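## Task

Using the map, move two vials from vial rack R1 into tube carrier TC: white 4 from R1 well F1 to TC well C7, and violet 0 from R1 well E1 to TC well F3. Each vial must rest on the bottom of its TC well. Then place TC flat within the locating features of the raised nest N2, with TC's A1 well at the N2 corner labelled A1. At the end, forceps T1 must be back in holder H1 with both tips in one slot, and H1 must stand flat on its base. Every other vial stays upright in its original well, and R1 stays seated in its nest. Nothing may count as placed if only the gripper is holding it there; release everything and move the arms away.

## Robot and tools

Setup. Two simulated arms, left_arm and right_arm, each end in a parallel gripper. Vials are handled by their caps using forceps T1, which live in holder H1. Vial rack R1 sits in its own nest; tube carrier TC lies between the arms; the raised nest N2 is on the left_arm side. Well labels (row letter, column number) are printed on top of R1 and TC, and a triangle marks A1.

Frames. Reported poses use one world frame: origin on the table surface midway between the arms, +x reaching out across the table, +z upward, and left_arm placed toward +y. The names left/right do not refer to image sides. Each gripper also has its own axes: fingers extend along its +z, and they close and open along its y. The reported hand point lies between the finger pads, under 1 cm short of the tips. Printed positions can be slightly wrong, more so when the arm reaches far.

Row layout. Every motion command is a row of 14 numbers, each in [-1, 1], always for both arms: dx, dy, dz, rx, ry, rz, opening for left_arm, followed by the same seven for right_arm. dx to rz are offsets, not poses: they are expressed in that gripper's own axes and measured from its pose as shown in the latest result that reports it (if no result has shown it yet in this scene, or in a second or later call within one reply, they are measured from where the hand is when the command begins). Scale: 1.0 equals 0.6 m of travel or 180 degrees. rx, ry, rz form a single rotation vector. opening is absolute, not an offset: +1 is fully open (0.087 m), -1 is shut. Because offsets are counted from a measured pose, an all-zero row returns the hand to that pose rather than holding still; to keep an arm idle, give it the offset back to where it should be and its current opening.

execute_actions. Argument actions is a list of at most one entry; pictures (boolean) toggles images. An empty list only reports the state. {"rows": [...], "steps": n} runs up to 15 control steps of 1/30 s; each row covers one step, every row is measured from the same base pose (not chained), and the final row repeats if rows run out. {"steps": n} without rows waits up to 300 steps, counted from the previous result.

move. target is one 14-number row as above. speed is the top path speed in m/s, 0.002 to 0.5 (default 0.25); turning is capped at twice that in rad/s. Both grippers travel straight lines that finish together in 0.5 to 10 s; longer paths are cut off at 10 s. The opening is applied at the start. Paths ignore obstacles and the other arm, hands may lag, drift or overshoot speed (especially near full reach). Faster contact and targets set deeper past a surface press harder. The result adds a move: line giving the ending (done, off_target, moving, held, fault), any limits that acted (paced = pose clipped; held = some steps blocked, after which the arm may rush), and each hand's distance from its target.

wait. seconds from 0 to 10; nothing new is commanded.

zoom_image. camera is cam_high, cam_left_wrist or cam_right_wrist; region is [x0, y0, x1, y1] in pixels of that camera's latest full image (origin top-left, at most 504 by 504).

finished_scene. scene is the number of the current scene; it ends that scene permanently and reports whether the goal was met.

Controller behaviour. Each step the commanded pose is limited to 70 mm and 16 degrees from the measured pose; damped inverse kinematics then favours position over orientation. Friction can leave the hand up to about 31 mm off, and smaller commands may not move it. After an action ends, an arm only continues to its last clipped pose, so read the result and send the remainder. Joint limits (rad): waist -2.618 to 3.054, shoulder 0.000 to 3.142, elbow 0.000 to 3.142, wrist pitch -1.571 to 1.571, wrist yaw -1.571 to 1.571, wrist roll -2.094 to 2.094; elbows never fully straighten.

Reading results. The state line lists per arm end_effector_position (m) and end_effector_quat_wxyz. grip_measured reports finger opening on the command scale (last value in Joint positions is metres); each gripper can read off by about 1 mm. To hold something, command roughly 0.02 below grip_measured; less than that grips more gently. Pads manage about 20 N each; closing quickly squeezes harder and can spring the fingers. A pose unreachable line means the clearance check altered or blocked that arm; HELD flags steps not sent. A Hand target line shows where the controller is driving each hand. MOTOR HOT appears from 75 °C; at 90 °C the arm halts for 10 s; at 100 °C it goes limp and drops. These and other halts show as FAULT lines.

Cameras. cam_high is fixed; cam_left_wrist and cam_right_wrist ride on the hands; all are 672x504, with calibration given per camera and only approximately correct.

Avoid: knocking anything off the table, collisions or pressing between arms, dropping or slipping parts, slamming, and hard shoves. Parts in hand may occasionally be tugged and loose items nudged, so check placements before releasing and leaving.

Each tool is called in YAML: its name, and indented under it one key for each argument.

## Session

execute_actions:
  actions: []

Scene clock: 0.00 s of 12600.00 s.
left_arm: end_effector_position=(+0.4540, +0.3891, +0.2624) grip_measured=+0.982 end_effector_quat_wxyz=(+0.647, -0.101, +0.690, -0.308) | right_arm: end_effector_position=(+0.5640, -0.3712, +0.3725) grip_measured=+1.000 end_effector_quat_wxyz=(-0.597, +0.673, -0.302, +0.314)
Joint positions: left_arm=[ 0.597  1.757  1.179  0.62   0.861 -0.621  0.087] | right_arm=[-0.409  1.801  1.674 -0.056 -1.053 -1.791  0.087]
Joint velocities: left_arm=[-0.017 -0.002  0.002 -0.037 -0.022  0.037 -0.   ] | right_arm=[ 0.002  0.007 -0.002  0.022 -0.022 -0.007  0.   ]
Motor temperatures (°C, as the motors report them): left_arm=[21 22 27 30 18 20] | right_arm=[21 32 30 25 18 18]
Hand target (left_arm): +0.454, +0.389, +0.262; +0.647, -0.101, +0.690, -0.308
Hand target (right_arm): +0.564, -0.371, +0.373; -0.597, +0.673, -0.302, +0.314
camera_calibration (this result's frames):
cam_left_wrist: T_world_to_cam=[[-0.249592, -0.786686, 0.56465, 0.269548], [-0.83636, -0.118763, -0.53516, 0.587134], [0.488063, -0.605822, -0.628311, 0.322345], [0, 0, 0, 1]] pos_world=[0.401007, 0.477063, 0.364544]
cam_right_wrist: T_world_to_cam=[[0.0408163, 0.120639, 0.991857, -0.348211], [-0.210013, -0.969473, 0.126559, -0.268377], [0.976846, -0.213468, -0.0142345, -0.481978], [0, 0, 0, 1]] pos_world=[0.428669, -0.321064, 0.37248]

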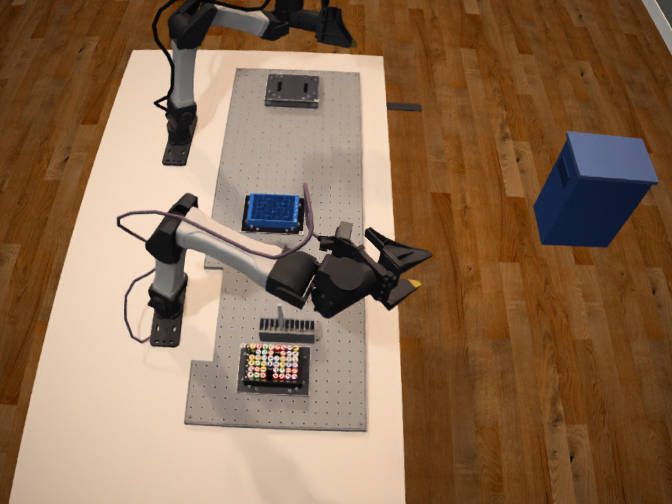

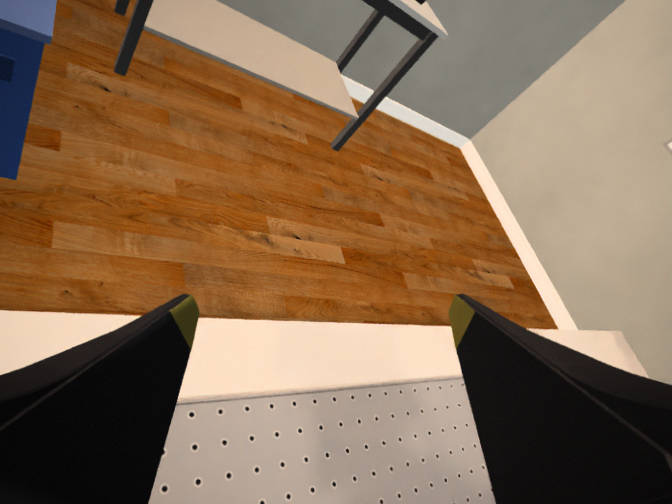

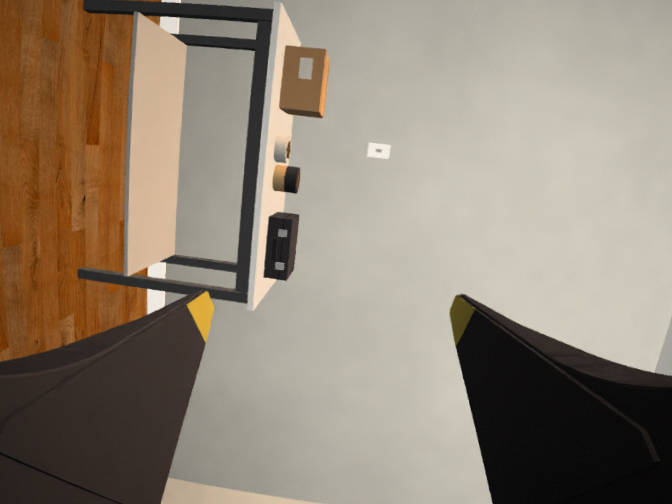

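move:
  target: [0,0,0,0,0,0,1,-0.306,0.274,-0.281,-0.128,0.412,0.578,-0.4]

Scene clock: 13.13 s of 12600.00 s.
left_arm: end_effector_position=(+0.4540, +0.3891, +0.2624) grip_measured=+0.982 end_effector_quat_wxyz=(+0.647, -0.101, +0.690, -0.308) | right_arm: end_effector_position=(+0.3159, -0.3469, +0.2113) grip_measured=-0.400 end_effector_quat_wxyz=(+0.227, -0.001, +0.974, -0.006)
Joint positions: left_arm=[ 0.597  1.757  1.179  0.62   0.861 -0.621  0.087] | right_arm=[-0.226  1.424  1.503 -1.198 -0.082 -0.194  0.026]
Joint velocities: left_arm=[-0.007  0.002 -0.007 -0.022 -0.022 -0.007  0.   ] | right_arm=[-0.007 -0.002 -0.017  0.095  0.022  0.081 -0.   ]
Motor temperatures (°C, as the motors report them): left_arm=[21 26 29 33 18 20] | right_arm=[21 35 32 28 18 18]
Hand target (left_arm): +0.454, +0.389, +0.262; +0.647, -0.101, +0.690, -0.308
Hand target (right_arm): +0.316, -0.348, +0.212; +0.222, +0.008, +0.975, +0.001
Off the commanded pose (left_arm): 0.000 m, 0 deg.
Off the commanded pose (right_arm): 0.004 m, 1 deg.
After step 90, 5.10 s passed at rest.
move: done
camera_calibration (this result's frames):
cam_left_wrist: T_world_to_cam=[[-0.249592, -0.786686, 0.56465, 0.269548], [-0.83636, -0.118763, -0.53516, 0.587134], [0.488063, -0.605822, -0.628311, 0.322345], [0, 0, 0, 1]] pos_world=[0.401007, 0.477063, 0.364544]
cam_right_wrist: T_world_to_cam=[[0.0130177, -0.999915, 0.000238127, -0.351516], [-0.91131, -0.0117661, 0.411553, 0.217056], [-0.411516, -0.00557448, -0.911386, 0.463599], [0, 0, 0, 1]] pos_world=[0.393159, -0.346348, 0.333271]

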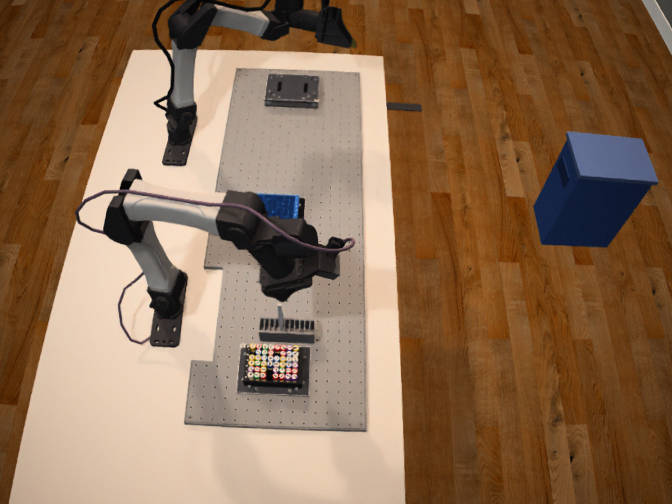

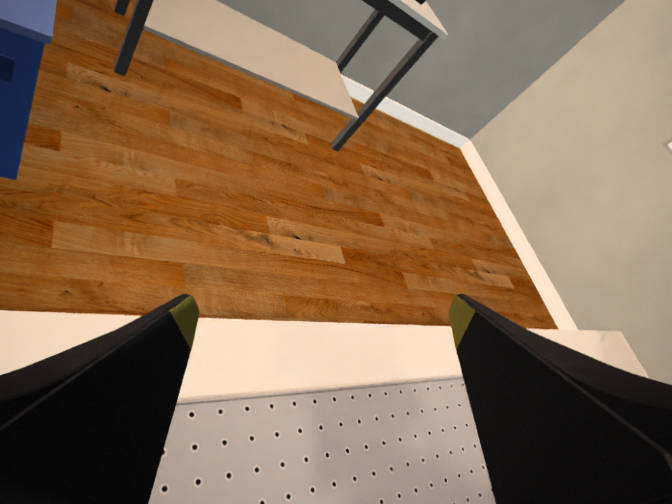

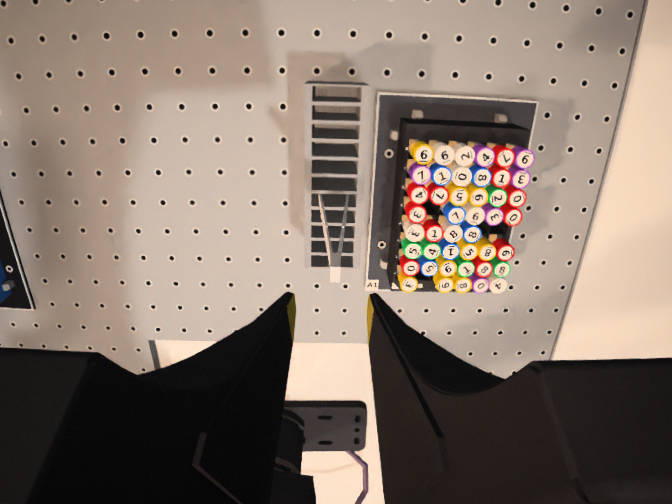

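move:
  target: [0,0,0,0,0,0,1,0.092,-0.004,0.165,0.004,0.008,0.009,-0.4]
  speed: 0.08

zoom_image:
  camera: "cam_high"
  region: [240,280,320,350]

Scene clock: 20.47 s of 12600.00 s.
left_arm: end_effector_position=(+0.4540, +0.3891, +0.2624) grip_measured=+0.982 end_effector_quat_wxyz=(+0.647, -0.101, +0.690, -0.308) | right_arm: end_effector_position=(+0.3122, -0.3480, +0.1027) grip_measured=-0.400 end_effector_quat_wxyz=(+0.217, +0.005, +0.976, -0.004)
Joint positions: left_arm=[ 0.597  1.757  1.179  0.62   0.861 -0.621  0.087] | right_arm=[-0.233  1.388  1.042 -0.795 -0.082 -0.191  0.026]
Joint velocities: left_arm=[-0.007 -0.002 -0.002 -0.022 -0.081  0.037  0.001] | right_arm=[ 0.012 -0.012 -0.017  0.022  0.066 -0.037 -0.   ]
Motor temperatures (°C, as the motors report them): left_arm=[21 27 29 34 18 20] | right_arm=[21 34 33 27 18 18]
Hand target (left_arm): +0.454, +0.389, +0.262; +0.647, -0.101, +0.690, -0.308
Hand target (right_arm): +0.308, -0.352, +0.098; +0.215, +0.015, +0.977, -0.009
Off the commanded pose (left_arm): 0.000 m, 0 deg.
Off the commanded pose (right_arm): 0.006 m, 1 deg.
After step 90, 2.37 s passed at rest.
move: done
camera_calibration (this result's frames):
cam_left_wrist: T_world_to_cam=[[-0.249592, -0.786686, 0.56465, 0.269548], [-0.83636, -0.118763, -0.53516, 0.587134], [0.488063, -0.605822, -0.628311, 0.322345], [0, 0, 0, 1]] pos_world=[0.401007, 0.477063, 0.364544]
cam_right_wrist: T_world_to_cam=[[0.00299717, -0.999978, -0.00597744, -0.348788], [-0.902625, -0.00527811, 0.430396, 0.255985], [-0.430418, 0.00410542, -0.90262, 0.37139], [0, 0, 0, 1]] pos_world=[0.391957, -0.348953, 0.222965]

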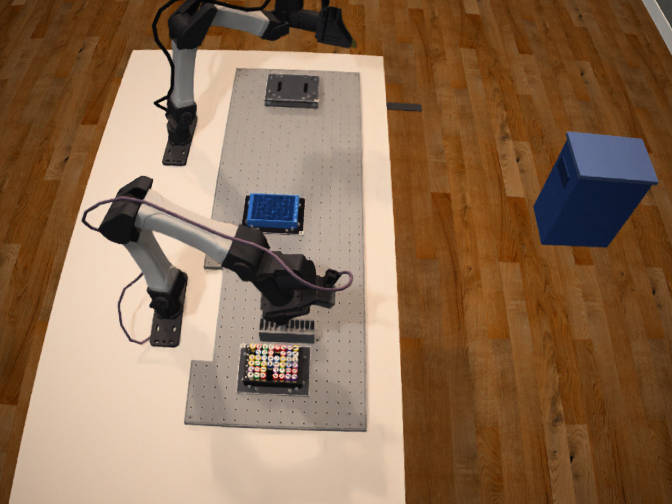

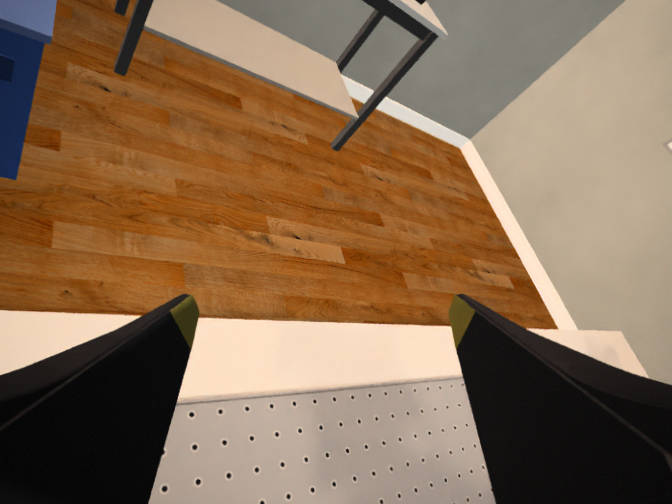

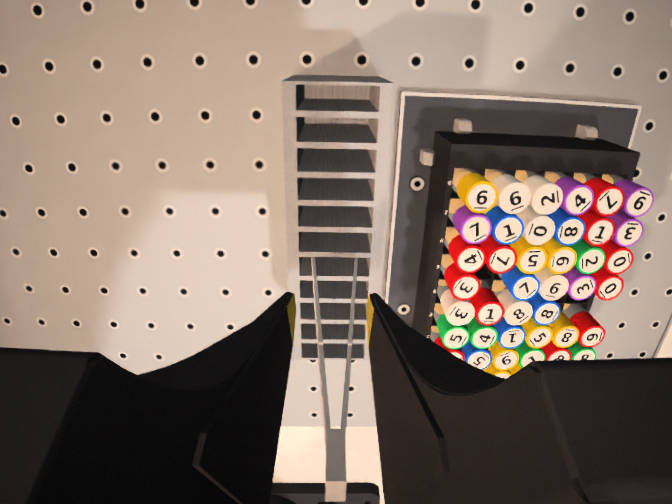

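Region (240, 280, 320, 350) of cam_high's 672x504 image, scaled by 6.300, with more detail than that image has; it fills the top 441 rows of this view, and the rest is white.

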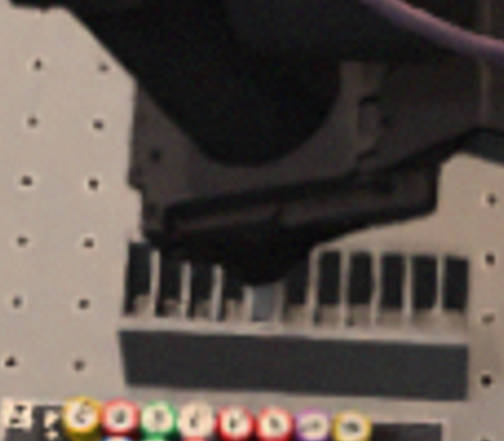

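move:
  target: [0,0,0,0,0,0,1,0,0,0,0,0,0,-0.755]

move:
  target: [0,0,0,0,0,0,1,-0.058,0,-0.125,0,0,0,-0.755]
  speed: 0.06

zoom_image:
  camera: "cam_high"
  region: [230,60,350,240]

Scene clock: 28.73 s of 12600.00 s.
left_arm: end_effector_position=(+0.4540, +0.3891, +0.2624) grip_measured=+0.982 end_effector_quat_wxyz=(+0.647, -0.101, +0.690, -0.308) | right_arm: end_effector_position=(+0.3126, -0.3481, +0.1028) grip_measured=-0.754 end_effector_quat_wxyz=(+0.218, +0.005, +0.976, -0.004)
Joint positions: left_arm=[ 0.597  1.757  1.179  0.62   0.861 -0.621  0.087] | right_arm=[-0.233  1.388  1.042 -0.793 -0.082 -0.19   0.011]
Joint velocities: left_arm=[-0.007  0.002  0.002 -0.037 -0.007 -0.095  0.   ] | right_arm=[-0.007 -0.022  0.017 -0.022 -0.022  0.022  0.   ]
Motor temperatures (°C, as the motors report them): left_arm=[21 28 30 35 18 20] | right_arm=[21 34 33 28 18 18]
Hand target (left_arm): +0.454, +0.389, +0.262; +0.647, -0.101, +0.690, -0.308
Hand target (right_arm): +0.312, -0.348, +0.103; +0.217, +0.005, +0.976, -0.004
Off the commanded pose (left_arm): 0.000 m, 0 deg.
Off the commanded pose (right_arm): 0.000 m, 0 deg.
After step 90, 4.57 s passed at rest.
move: done
camera_calibration (this result's frames):
cam_left_wrist: T_world_to_cam=[[-0.249592, -0.786686, 0.56465, 0.269548], [-0.83636, -0.118763, -0.53516, 0.587134], [0.488063, -0.605822, -0.628311, 0.322345], [0, 0, 0, 1]] pos_world=[0.401007, 0.477063, 0.364544]
cam_right_wrist: T_world_to_cam=[[0.00266055, -0.99998, -0.00580409, -0.348766], [-0.903268, -0.00489353, 0.429049, 0.256742], [-0.429068, 0.00410114, -0.903263, 0.371282], [0, 0, 0, 1]] pos_world=[0.39214, -0.349025, 0.223186]

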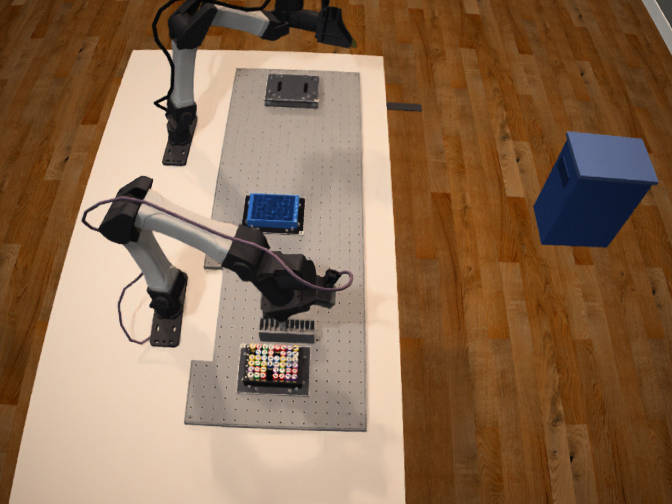

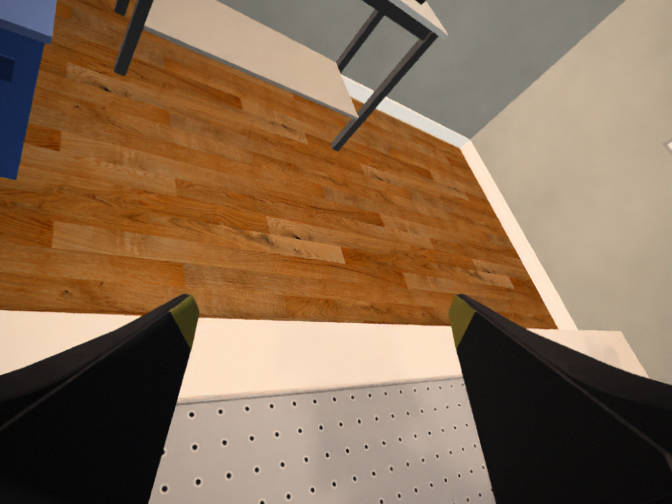

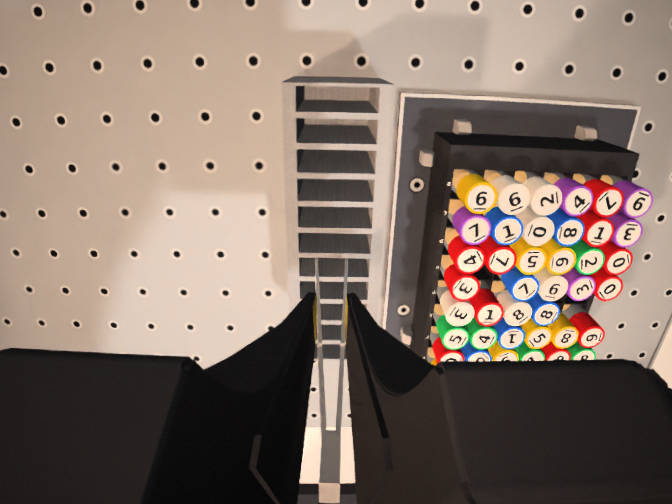

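Scene clock: 30.63 s of 12600.00 s.
left_arm: end_effector_position=(+0.4540, +0.3891, +0.2624) grip_measured=+0.982 end_effector_quat_wxyz=(+0.647, -0.101, +0.690, -0.308) | right_arm: end_effector_position=(+0.3128, -0.3481, +0.1863) grip_measured=-0.755 end_effector_quat_wxyz=(+0.228, +0.005, +0.974, -0.007)
Joint positions: left_arm=[ 0.597  1.757  1.179  0.62   0.861 -0.621  0.087] | right_arm=[-0.233  1.388  1.369 -1.1   -0.082 -0.19   0.011]
Joint velocities: left_arm=[-0.002 -0.007 -0.007 -0.037 -0.022 -0.022  0.001] | right_arm=[ 0.002 -0.007 -0.022 -0.066 -0.007 -0.051  0.   ]
Motor temperatures (°C, as the motors report them): left_arm=[21 28 30 35 18 20] | right_arm=[21 34 33 28 18 18]
Hand target (left_arm): +0.454, +0.389, +0.262; +0.647, -0.101, +0.690, -0.308
Hand target (right_arm): +0.314, -0.347, +0.185; +0.218, +0.005, +0.976, -0.004
Off the commanded pose (left_arm): 0.000 m, 0 deg.
Off the commanded pose (right_arm): 0.001 m, 1 deg.
move: done
camera_calibration (this result's frames):
cam_left_wrist: T_world_to_cam=[[-0.249592, -0.786686, 0.56465, 0.269548], [-0.83636, -0.118763, -0.53516, 0.587134], [0.488063, -0.605822, -0.628311, 0.322345], [0, 0, 0, 1]] pos_world=[0.401007, 0.477063, 0.364544]
cam_right_wrist: T_world_to_cam=[[0.0027318, -0.999995, -0.00128162, -0.3492], [-0.911713, -0.00301714, 0.410817, 0.227806], [-0.410819, 0.0000461966, -0.911717, 0.441243], [0, 0, 0, 1]] pos_world=[0.389918, -0.348532, 0.308255]

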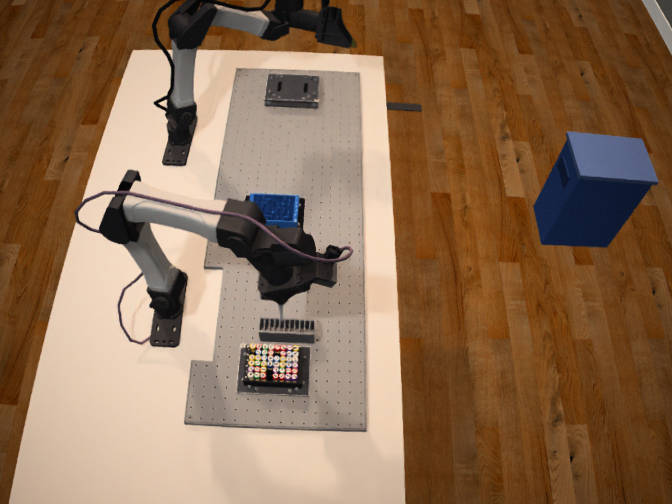

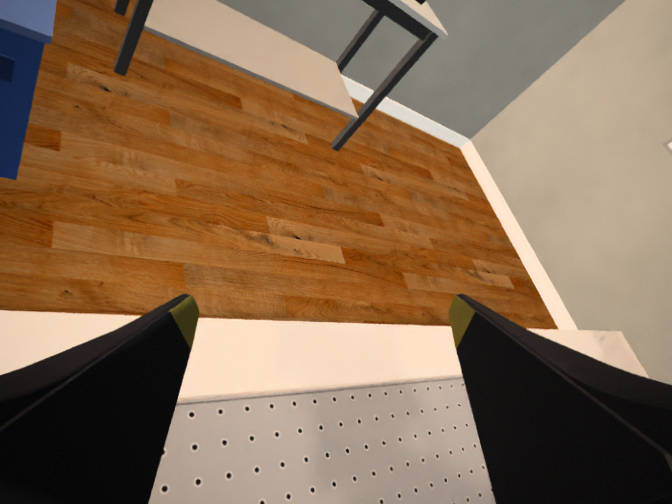

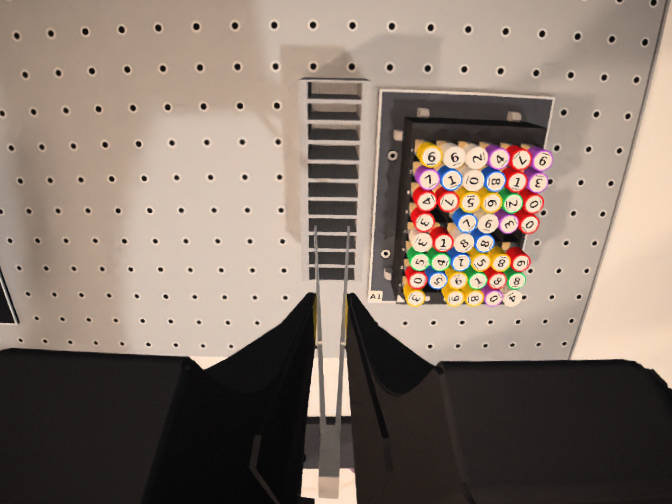

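Region (230, 60, 350, 240) of cam_high's 672x504 image, scaled by 2.800, with more detail than that image has.

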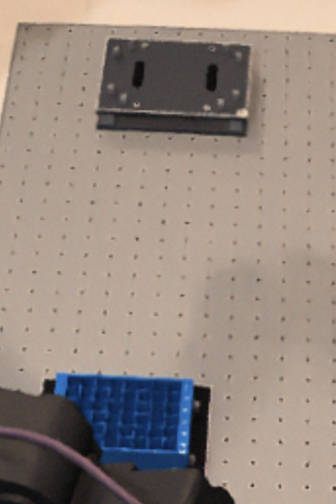

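move:
  target: [0,0,0,0,0,0,1,0.112,-0.203,-0.029,0.117,0.008,0.239,-0.755]
  speed: 0.15

zoom_image:
  camera: "cam_right_wrist"
  region: [270,150,400,300]

Scene clock: 45.47 s of 12600.00 s.
left_arm: end_effector_position=(+0.4540, +0.3891, +0.2624) grip_measured=+0.982 end_effector_quat_wxyz=(+0.647, -0.101, +0.690, -0.308) | right_arm: end_effector_position=(+0.2477, -0.4670, +0.1828) grip_measured=-0.755 end_effector_quat_wxyz=(+0.210, +0.389, +0.892, -0.095)
Joint positions: left_arm=[ 0.597  1.757  1.179  0.62   0.861 -0.621  0.087] | right_arm=[-0.658  1.347  1.322 -1.088  0.087  0.159  0.011]
Joint velocities: left_arm=[ 0.007 -0.002  0.012 -0.007 -0.066  0.066  0.001] | right_arm=[0.002 0.002 0.012 0.037 0.022 0.051 0.   ]
Motor temperatures (°C, as the motors report them): left_arm=[21 30 31 36 18 20] | right_arm=[21 34 34 27 18 18]
Hand target (left_arm): +0.454, +0.389, +0.262; +0.647, -0.101, +0.690, -0.308
Hand target (right_arm): +0.245, -0.471, +0.176; +0.201, +0.399, +0.889, -0.100
Off the commanded pose (left_arm): 0.000 m, 0 deg.
Off the commanded pose (right_arm): 0.011 m, 2 deg.
After step 90, 8.70 s passed at rest.
move: off_target (right_arm)
camera_calibration (this result's frames):
cam_left_wrist: T_world_to_cam=[[-0.249592, -0.786686, 0.56465, 0.269548], [-0.83636, -0.118763, -0.53516, 0.587134], [0.488063, -0.605822, -0.628311, 0.322345], [0, 0, 0, 1]] pos_world=[0.401007, 0.477063, 0.364544]
cam_right_wrist: T_world_to_cam=[[-0.723794, -0.689998, -0.00506513, -0.1425], [-0.632215, 0.660205, 0.405504, 0.411048], [-0.276453, 0.296704, -0.914079, 0.517072], [0, 0, 0, 1]] pos_world=[0.299676, -0.523118, 0.305241]

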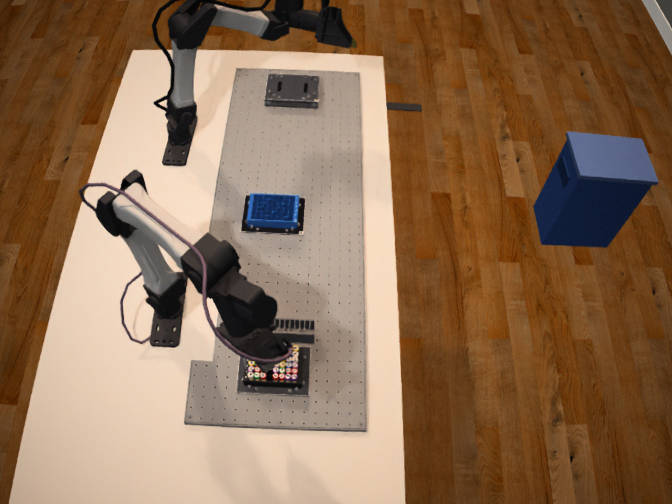

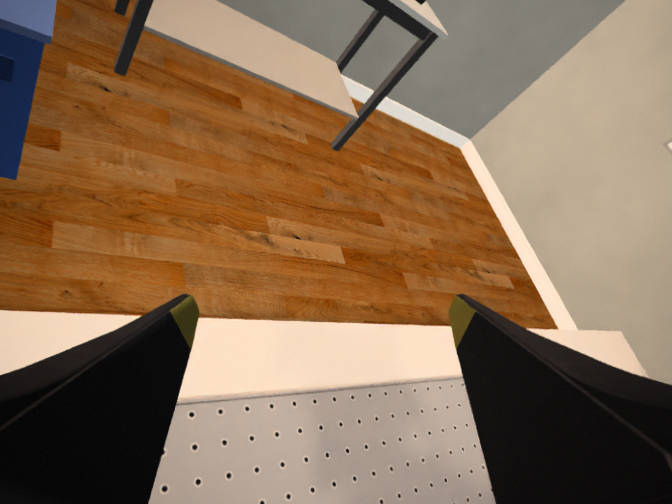

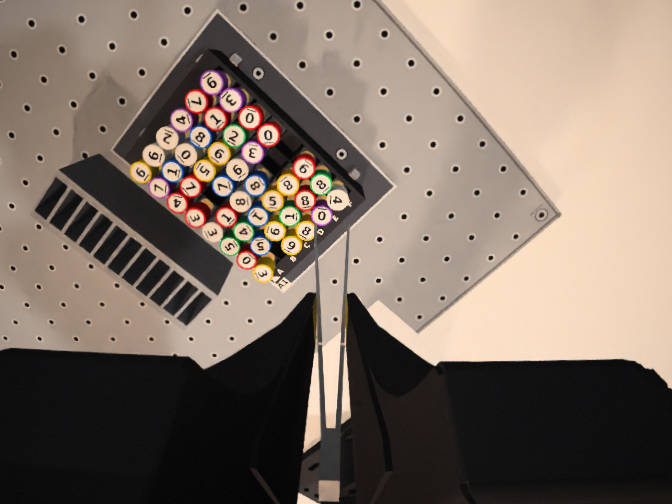

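Region (270, 150, 400, 300) of cam_right_wrist's 672x504 image, scaled by 3.360, with more detail than that image has; it fills the left 437 columns of this view, and the rest is white.

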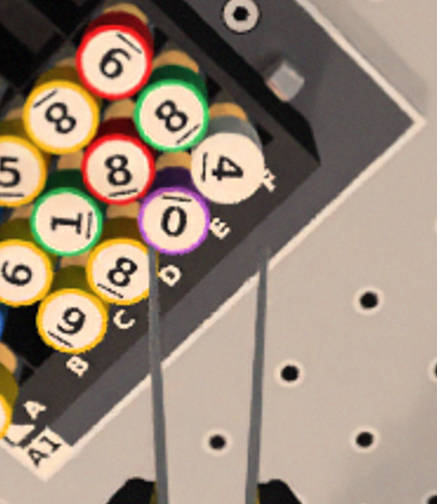

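move:
  target: [0,0,0,0,0,0,1,0.018,-0.011,0.042,0,0.003,0,-0.755]
  speed: 0.04

zoom_image:
  camera: "cam_right_wrist"
  region: [270,150,400,300]

Scene clock: 54.30 s of 12600.00 s.
left_arm: end_effector_position=(+0.4540, +0.3891, +0.2624) grip_measured=+0.982 end_effector_quat_wxyz=(+0.647, -0.101, +0.690, -0.308) | right_arm: end_effector_position=(+0.2456, -0.4732, +0.1601) grip_measured=-0.755 end_effector_quat_wxyz=(+0.205, +0.389, +0.893, -0.098)
Joint positions: left_arm=[ 0.597  1.757  1.179  0.62   0.861 -0.621  0.087] | right_arm=[-0.677  1.347  1.232 -1.005  0.085  0.138  0.011]
Joint velocities: left_arm=[-0.002 -0.007 -0.027  0.007 -0.007  0.007 -0.001] | right_arm=[ 0.002 -0.002 -0.012  0.022  0.022  0.037 -0.001]
Motor temperatures (°C, as the motors report them): left_arm=[21 30 31 36 18 20] | right_arm=[21 34 34 28 18 18]
Hand target (left_arm): +0.454, +0.389, +0.262; +0.647, -0.101, +0.690, -0.308
Hand target (right_arm): +0.243, -0.473, +0.156; +0.205, +0.389, +0.893, -0.094
Off the commanded pose (left_arm): 0.000 m, 0 deg.
Off the commanded pose (right_arm): 0.005 m, 1 deg.
After step 90, 4.70 s passed at rest.
move: done
camera_calibration (this result's frames):
cam_left_wrist: T_world_to_cam=[[-0.249592, -0.786686, 0.56465, 0.269548], [-0.83636, -0.118763, -0.53516, 0.587134], [0.488063, -0.605822, -0.628311, 0.322345], [0, 0, 0, 1]] pos_world=[0.401007, 0.477063, 0.364544]
cam_right_wrist: T_world_to_cam=[[-0.724152, -0.689628, 0.00404153, -0.149555], [-0.627343, 0.66116, 0.41147, 0.421259], [-0.286434, 0.295432, -0.911414, 0.498956], [0, 0, 0, 1]] pos_world=[0.298891, -0.529065, 0.282025]

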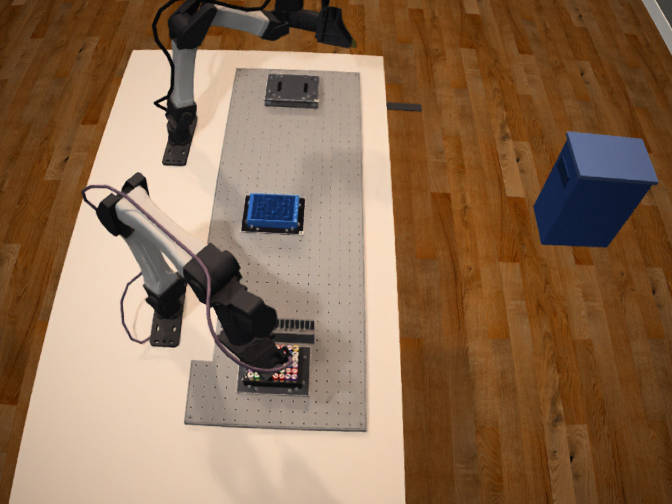

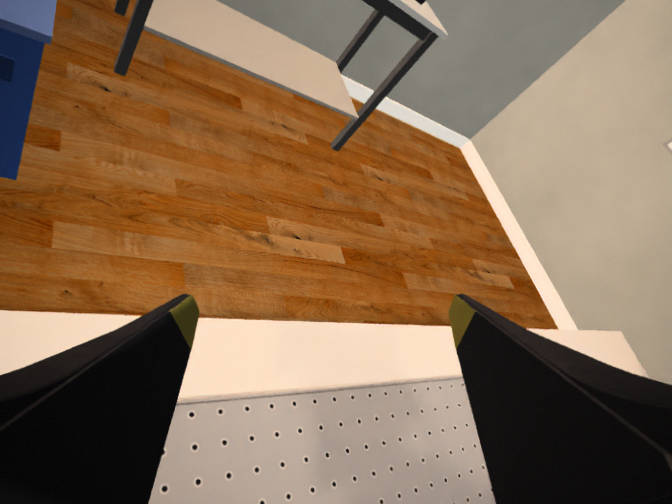

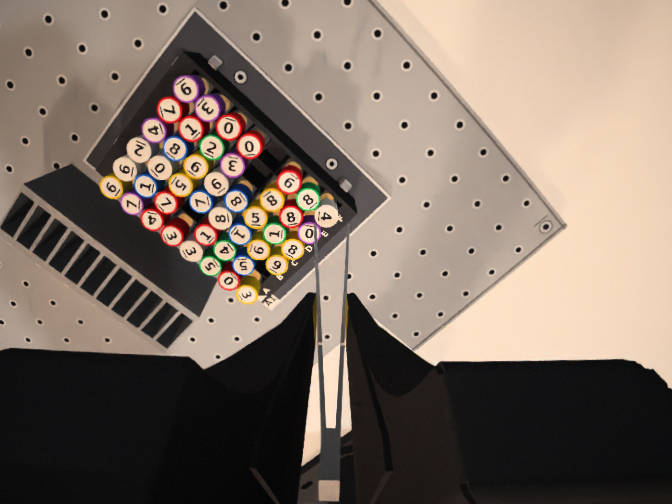

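Region (270, 150, 400, 300) of cam_right_wrist's 672x504 image, scaled by 3.360, with more detail than that image has; it fills the left 437 columns of this view, and the rest is white.

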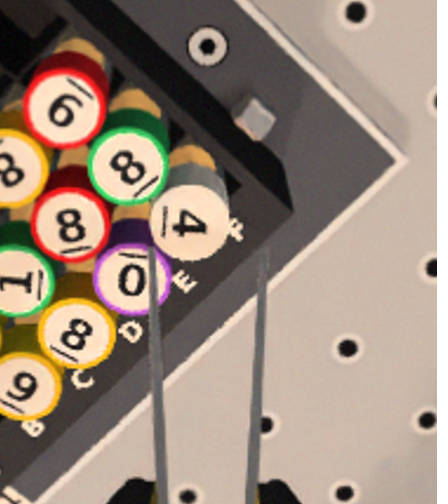

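Left 2.7 mm, forward ~1.

move:
  target: [0,0,0,0,0,0,1,-0.004,0.009,0,0,-0.003,0,-0.755]
  speed: 0.02

zoom_image:
  camera: "cam_right_wrist"
  region: [270,150,400,300]

Scene clock: 60.93 s of 12600.00 s.
left_arm: end_effector_position=(+0.4540, +0.3891, +0.2624) grip_measured=+0.982 end_effector_quat_wxyz=(+0.647, -0.101, +0.690, -0.308) | right_arm: end_effector_position=(+0.2481, -0.4708, +0.1602) grip_measured=-0.755 end_effector_quat_wxyz=(+0.207, +0.389, +0.893, -0.096)
Joint positions: left_arm=[ 0.597  1.757  1.179  0.62   0.861 -0.621  0.087] | right_arm=[-0.667  1.347  1.232 -1.003  0.085  0.149  0.011]
Joint velocities: left_arm=[-0.007  0.002  0.007 -0.022  0.037 -0.037 -0.001] | right_arm=[-0.012  0.002  0.022 -0.037  0.007 -0.037  0.001]
Motor temperatures (°C, as the motors report them): left_arm=[21 30 31 36 18 20] | right_arm=[21 34 34 28 18 18]
Hand target (left_arm): +0.454, +0.389, +0.262; +0.647, -0.101, +0.690, -0.308
Hand target (right_arm): +0.251, -0.471, +0.161; +0.209, +0.388, +0.892, -0.100
Off the commanded pose (left_arm): 0.000 m, 0 deg.
Off the commanded pose (right_arm): 0.003 m, 1 deg.
After step 90, 2.93 s passed at rest.
move: done
camera_calibration (this result's frames):
cam_left_wrist: T_world_to_cam=[[-0.249592, -0.786686, 0.56465, 0.269548], [-0.83636, -0.118763, -0.53516, 0.587134], [0.488063, -0.605822, -0.628311, 0.322345], [0, 0, 0, 1]] pos_world=[0.401007, 0.477063, 0.364544]
cam_right_wrist: T_world_to_cam=[[-0.723543, -0.690278, -0.00126074, -0.145695], [-0.629978, 0.659588, 0.409966, 0.421379], [-0.282159, 0.297422, -0.9121, 0.499052], [0, 0, 0, 1]] pos_world=[0.300854, -0.526936, 0.282251]

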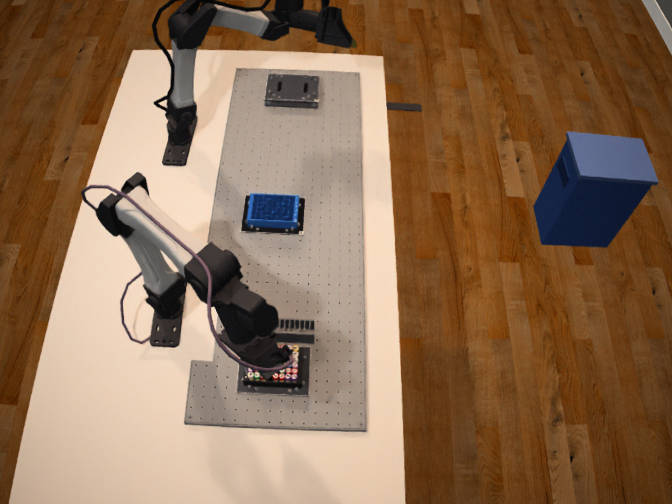

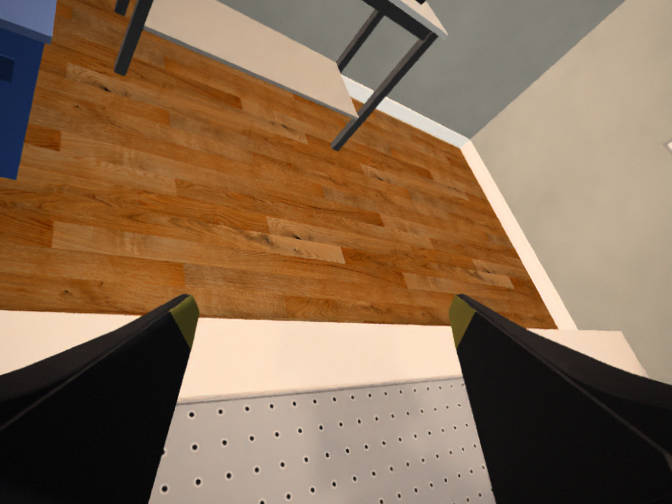

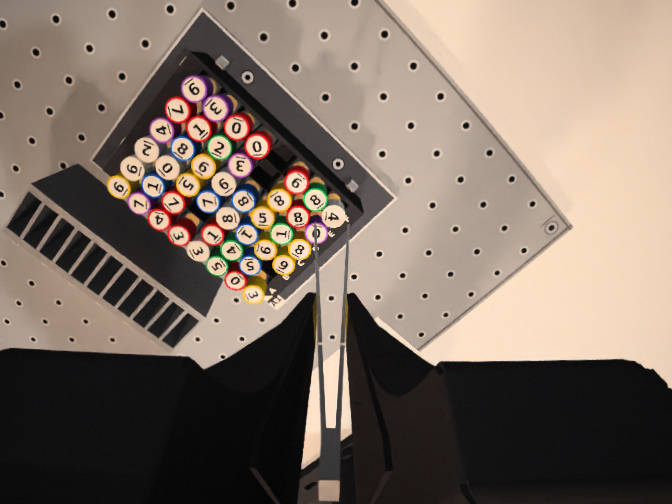

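Region (270, 150, 400, 300) of cam_right_wrist's 672x504 image, scaled by 3.360, with more detail than that image has; it fills the left 437 columns of this view, and the rest is white.

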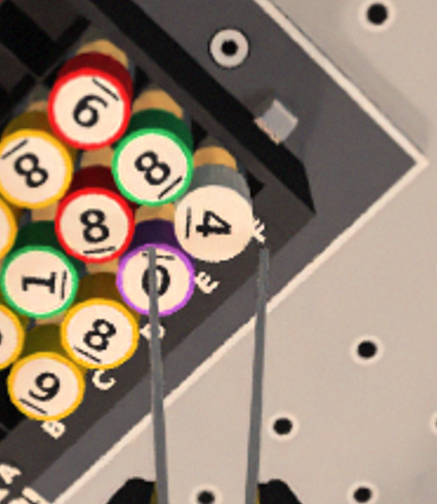

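Fine; partial descent.

move:
  target: [0,0,0,0,0,0,1,0.011,0,0.022,0,0.003,0,-0.755]
  speed: 0.03

zoom_image:
  camera: "cam_right_wrist"
  region: [270,150,400,300]

Scene clock: 67.67 s of 12600.00 s.
left_arm: end_effector_position=(+0.4540, +0.3891, +0.2624) grip_measured=+0.982 end_effector_quat_wxyz=(+0.647, -0.101, +0.690, -0.308) | right_arm: end_effector_position=(+0.2499, -0.4721, +0.1532) grip_measured=-0.755 end_effector_quat_wxyz=(+0.210, +0.389, +0.892, -0.097)
Joint positions: left_arm=[ 0.597  1.757  1.179  0.62   0.861 -0.621  0.087] | right_arm=[-0.667  1.347  1.203 -0.968  0.085  0.15   0.011]
Joint velocities: left_arm=[ 0.002 -0.007  0.017 -0.037  0.007  0.022  0.   ] | right_arm=[-0.002 -0.007 -0.007 -0.037 -0.051  0.037  0.001]
Motor temperatures (°C, as the motors report them): left_arm=[21 31 31 36 18 20] | right_arm=[21 34 34 28 18 18]
Hand target (left_arm): +0.454, +0.389, +0.262; +0.647, -0.101, +0.690, -0.308
Hand target (right_arm): +0.248, -0.471, +0.145; +0.203, +0.389, +0.894, -0.094
Off the commanded pose (left_arm): 0.000 m, 0 deg.
Off the commanded pose (right_arm): 0.008 m, 1 deg.
After step 90, 2.87 s passed at rest.
move: done
camera_calibration (this result's frames):
cam_left_wrist: T_world_to_cam=[[-0.249592, -0.786686, 0.56465, 0.269548], [-0.83636, -0.118763, -0.53516, 0.587134], [0.488063, -0.605822, -0.628311, 0.322345], [0, 0, 0, 1]] pos_world=[0.401007, 0.477063, 0.364544]
cam_right_wrist: T_world_to_cam=[[-0.724475, -0.689296, -0.00283563, -0.14436], [-0.631135, 0.66168, 0.404781, 0.428285], [-0.277138, 0.295043, -0.914409, 0.491584], [0, 0, 0, 1]] pos_world=[0.301957, -0.527933, 0.275737]

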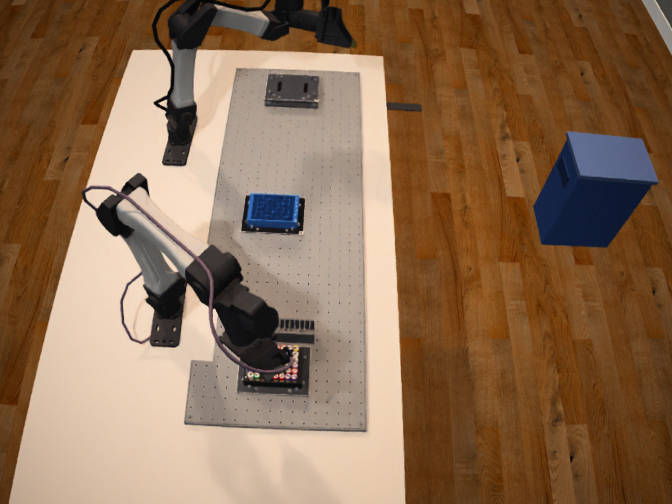

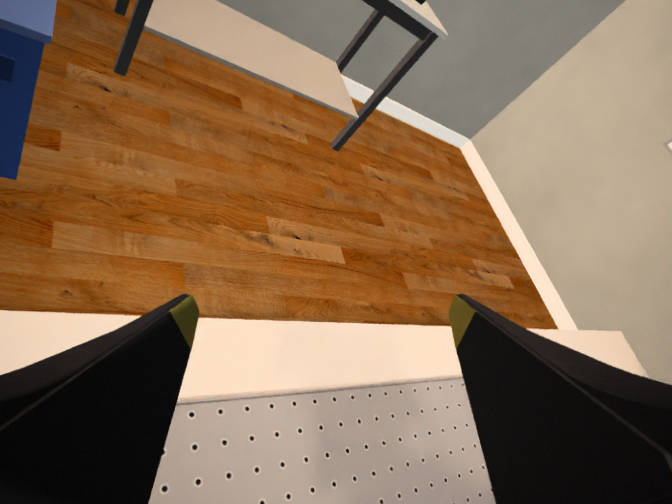

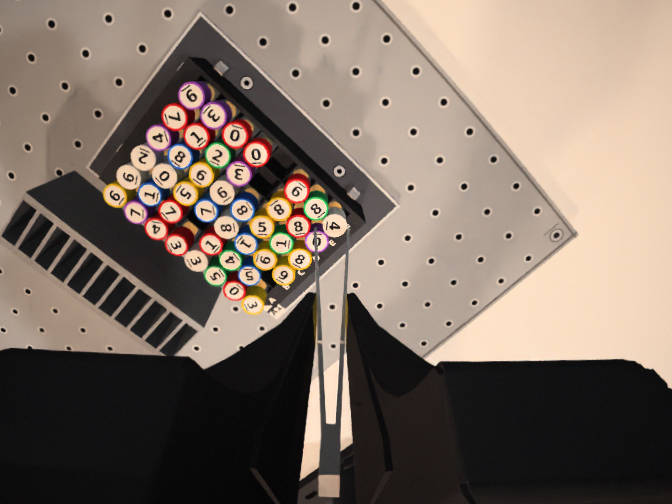

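Region (270, 150, 400, 300) of cam_right_wrist's 672x504 image, scaled by 3.360, with more detail than that image has; it fills the left 437 columns of this view, and the rest is white.

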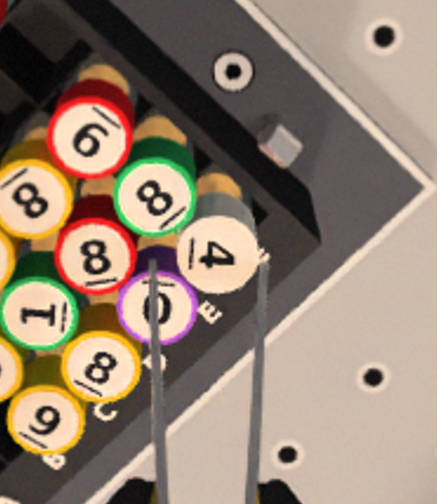

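move:
  target: [0,0,0,0,0,0,1,0.015,-0.005,0.024,0,0.004,0,-0.755]
  speed: 0.03

zoom_image:
  camera: "cam_right_wrist"
  region: [270,150,400,300]

Scene clock: 76.20 s of 12600.00 s.
left_arm: end_effector_position=(+0.4540, +0.3891, +0.2624) grip_measured=+0.982 end_effector_quat_wxyz=(+0.647, -0.101, +0.690, -0.308) | right_arm: end_effector_position=(+0.2492, -0.4717, +0.1425) grip_measured=-0.755 end_effector_quat_wxyz=(+0.206, +0.387, +0.893, -0.096)
Joint positions: left_arm=[ 0.597  1.757  1.179  0.62   0.861 -0.621  0.087] | right_arm=[-0.667  1.347  1.162 -0.934  0.085  0.146  0.011]
Joint velocities: left_arm=[ 0.027 -0.007 -0.022 -0.037  0.037 -0.007 -0.001] | right_arm=[-0.002  0.012 -0.002  0.037 -0.007 -0.007  0.   ]
Motor temperatures (°C, as the motors report them): left_arm=[21 31 32 36 18 20] | right_arm=[21 33 34 28 18 18]
Hand target (left_arm): +0.454, +0.389, +0.262; +0.647, -0.101, +0.690, -0.308
Hand target (right_arm): +0.246, -0.473, +0.137; +0.204, +0.390, +0.893, -0.094
Off the commanded pose (left_arm): 0.000 m, 0 deg.
Off the commanded pose (right_arm): 0.007 m, 0 deg.
After step 90, 4.73 s passed at rest.
move: done
camera_calibration (this result's frames):
cam_left_wrist: T_world_to_cam=[[-0.249592, -0.786686, 0.56465, 0.269548], [-0.83636, -0.118763, -0.53516, 0.587134], [0.488063, -0.605822, -0.628311, 0.322345], [0, 0, 0, 1]] pos_world=[0.401007, 0.477063, 0.364544]
cam_right_wrist: T_world_to_cam=[[-0.72189, -0.692008, 0.0000412398, -0.147022], [-0.630942, 0.658212, 0.410694, 0.429386], [-0.284231, 0.29645, -0.911773, 0.483506], [0, 0, 0, 1]] pos_world=[0.30221, -0.527703, 0.264507]

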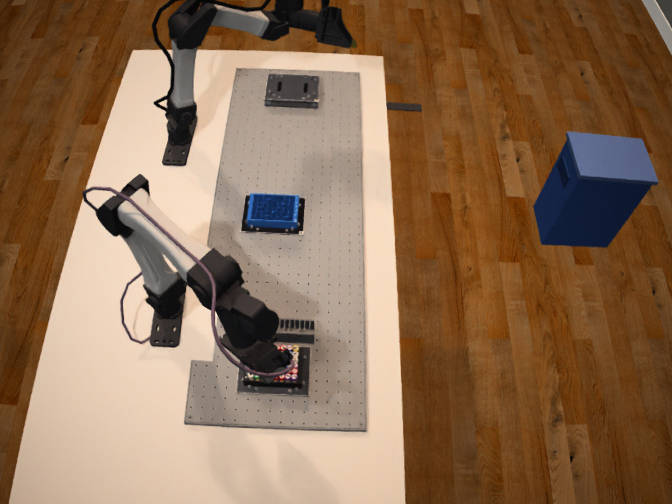

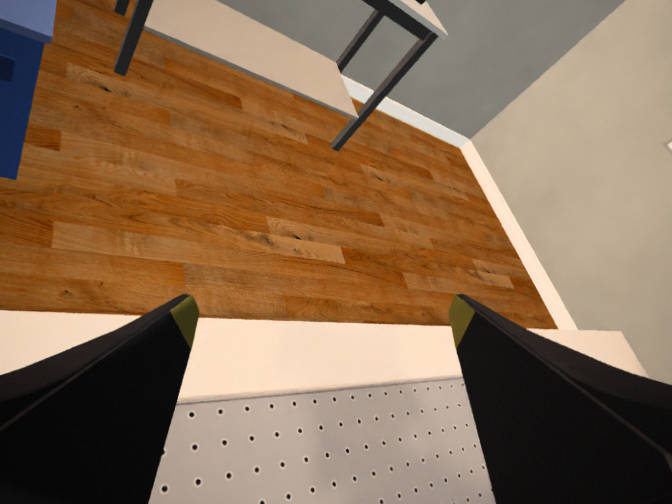

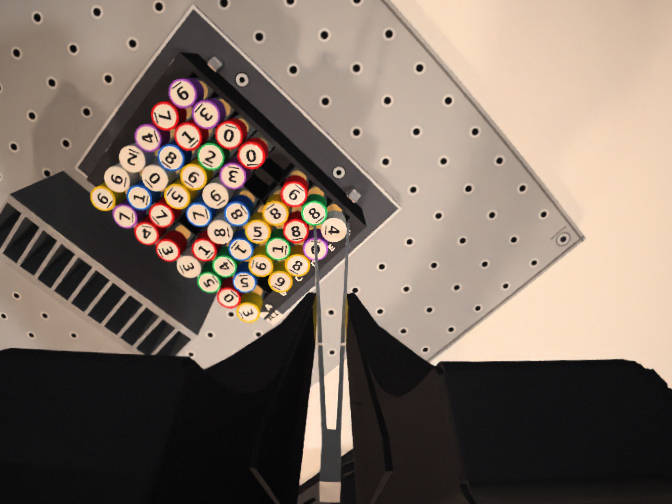

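Region (270, 150, 400, 300) of cam_right_wrist's 672x504 image, scaled by 3.360, with more detail than that image has; it fills the left 437 columns of this view, and the rest is white.

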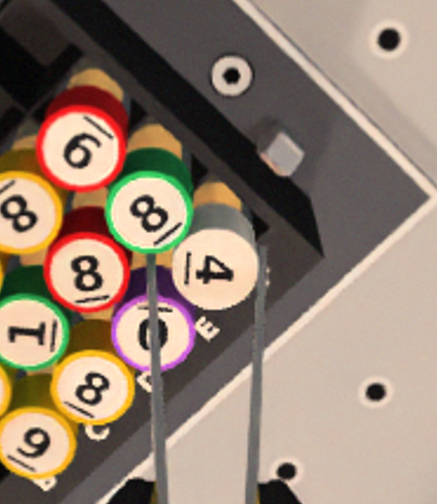

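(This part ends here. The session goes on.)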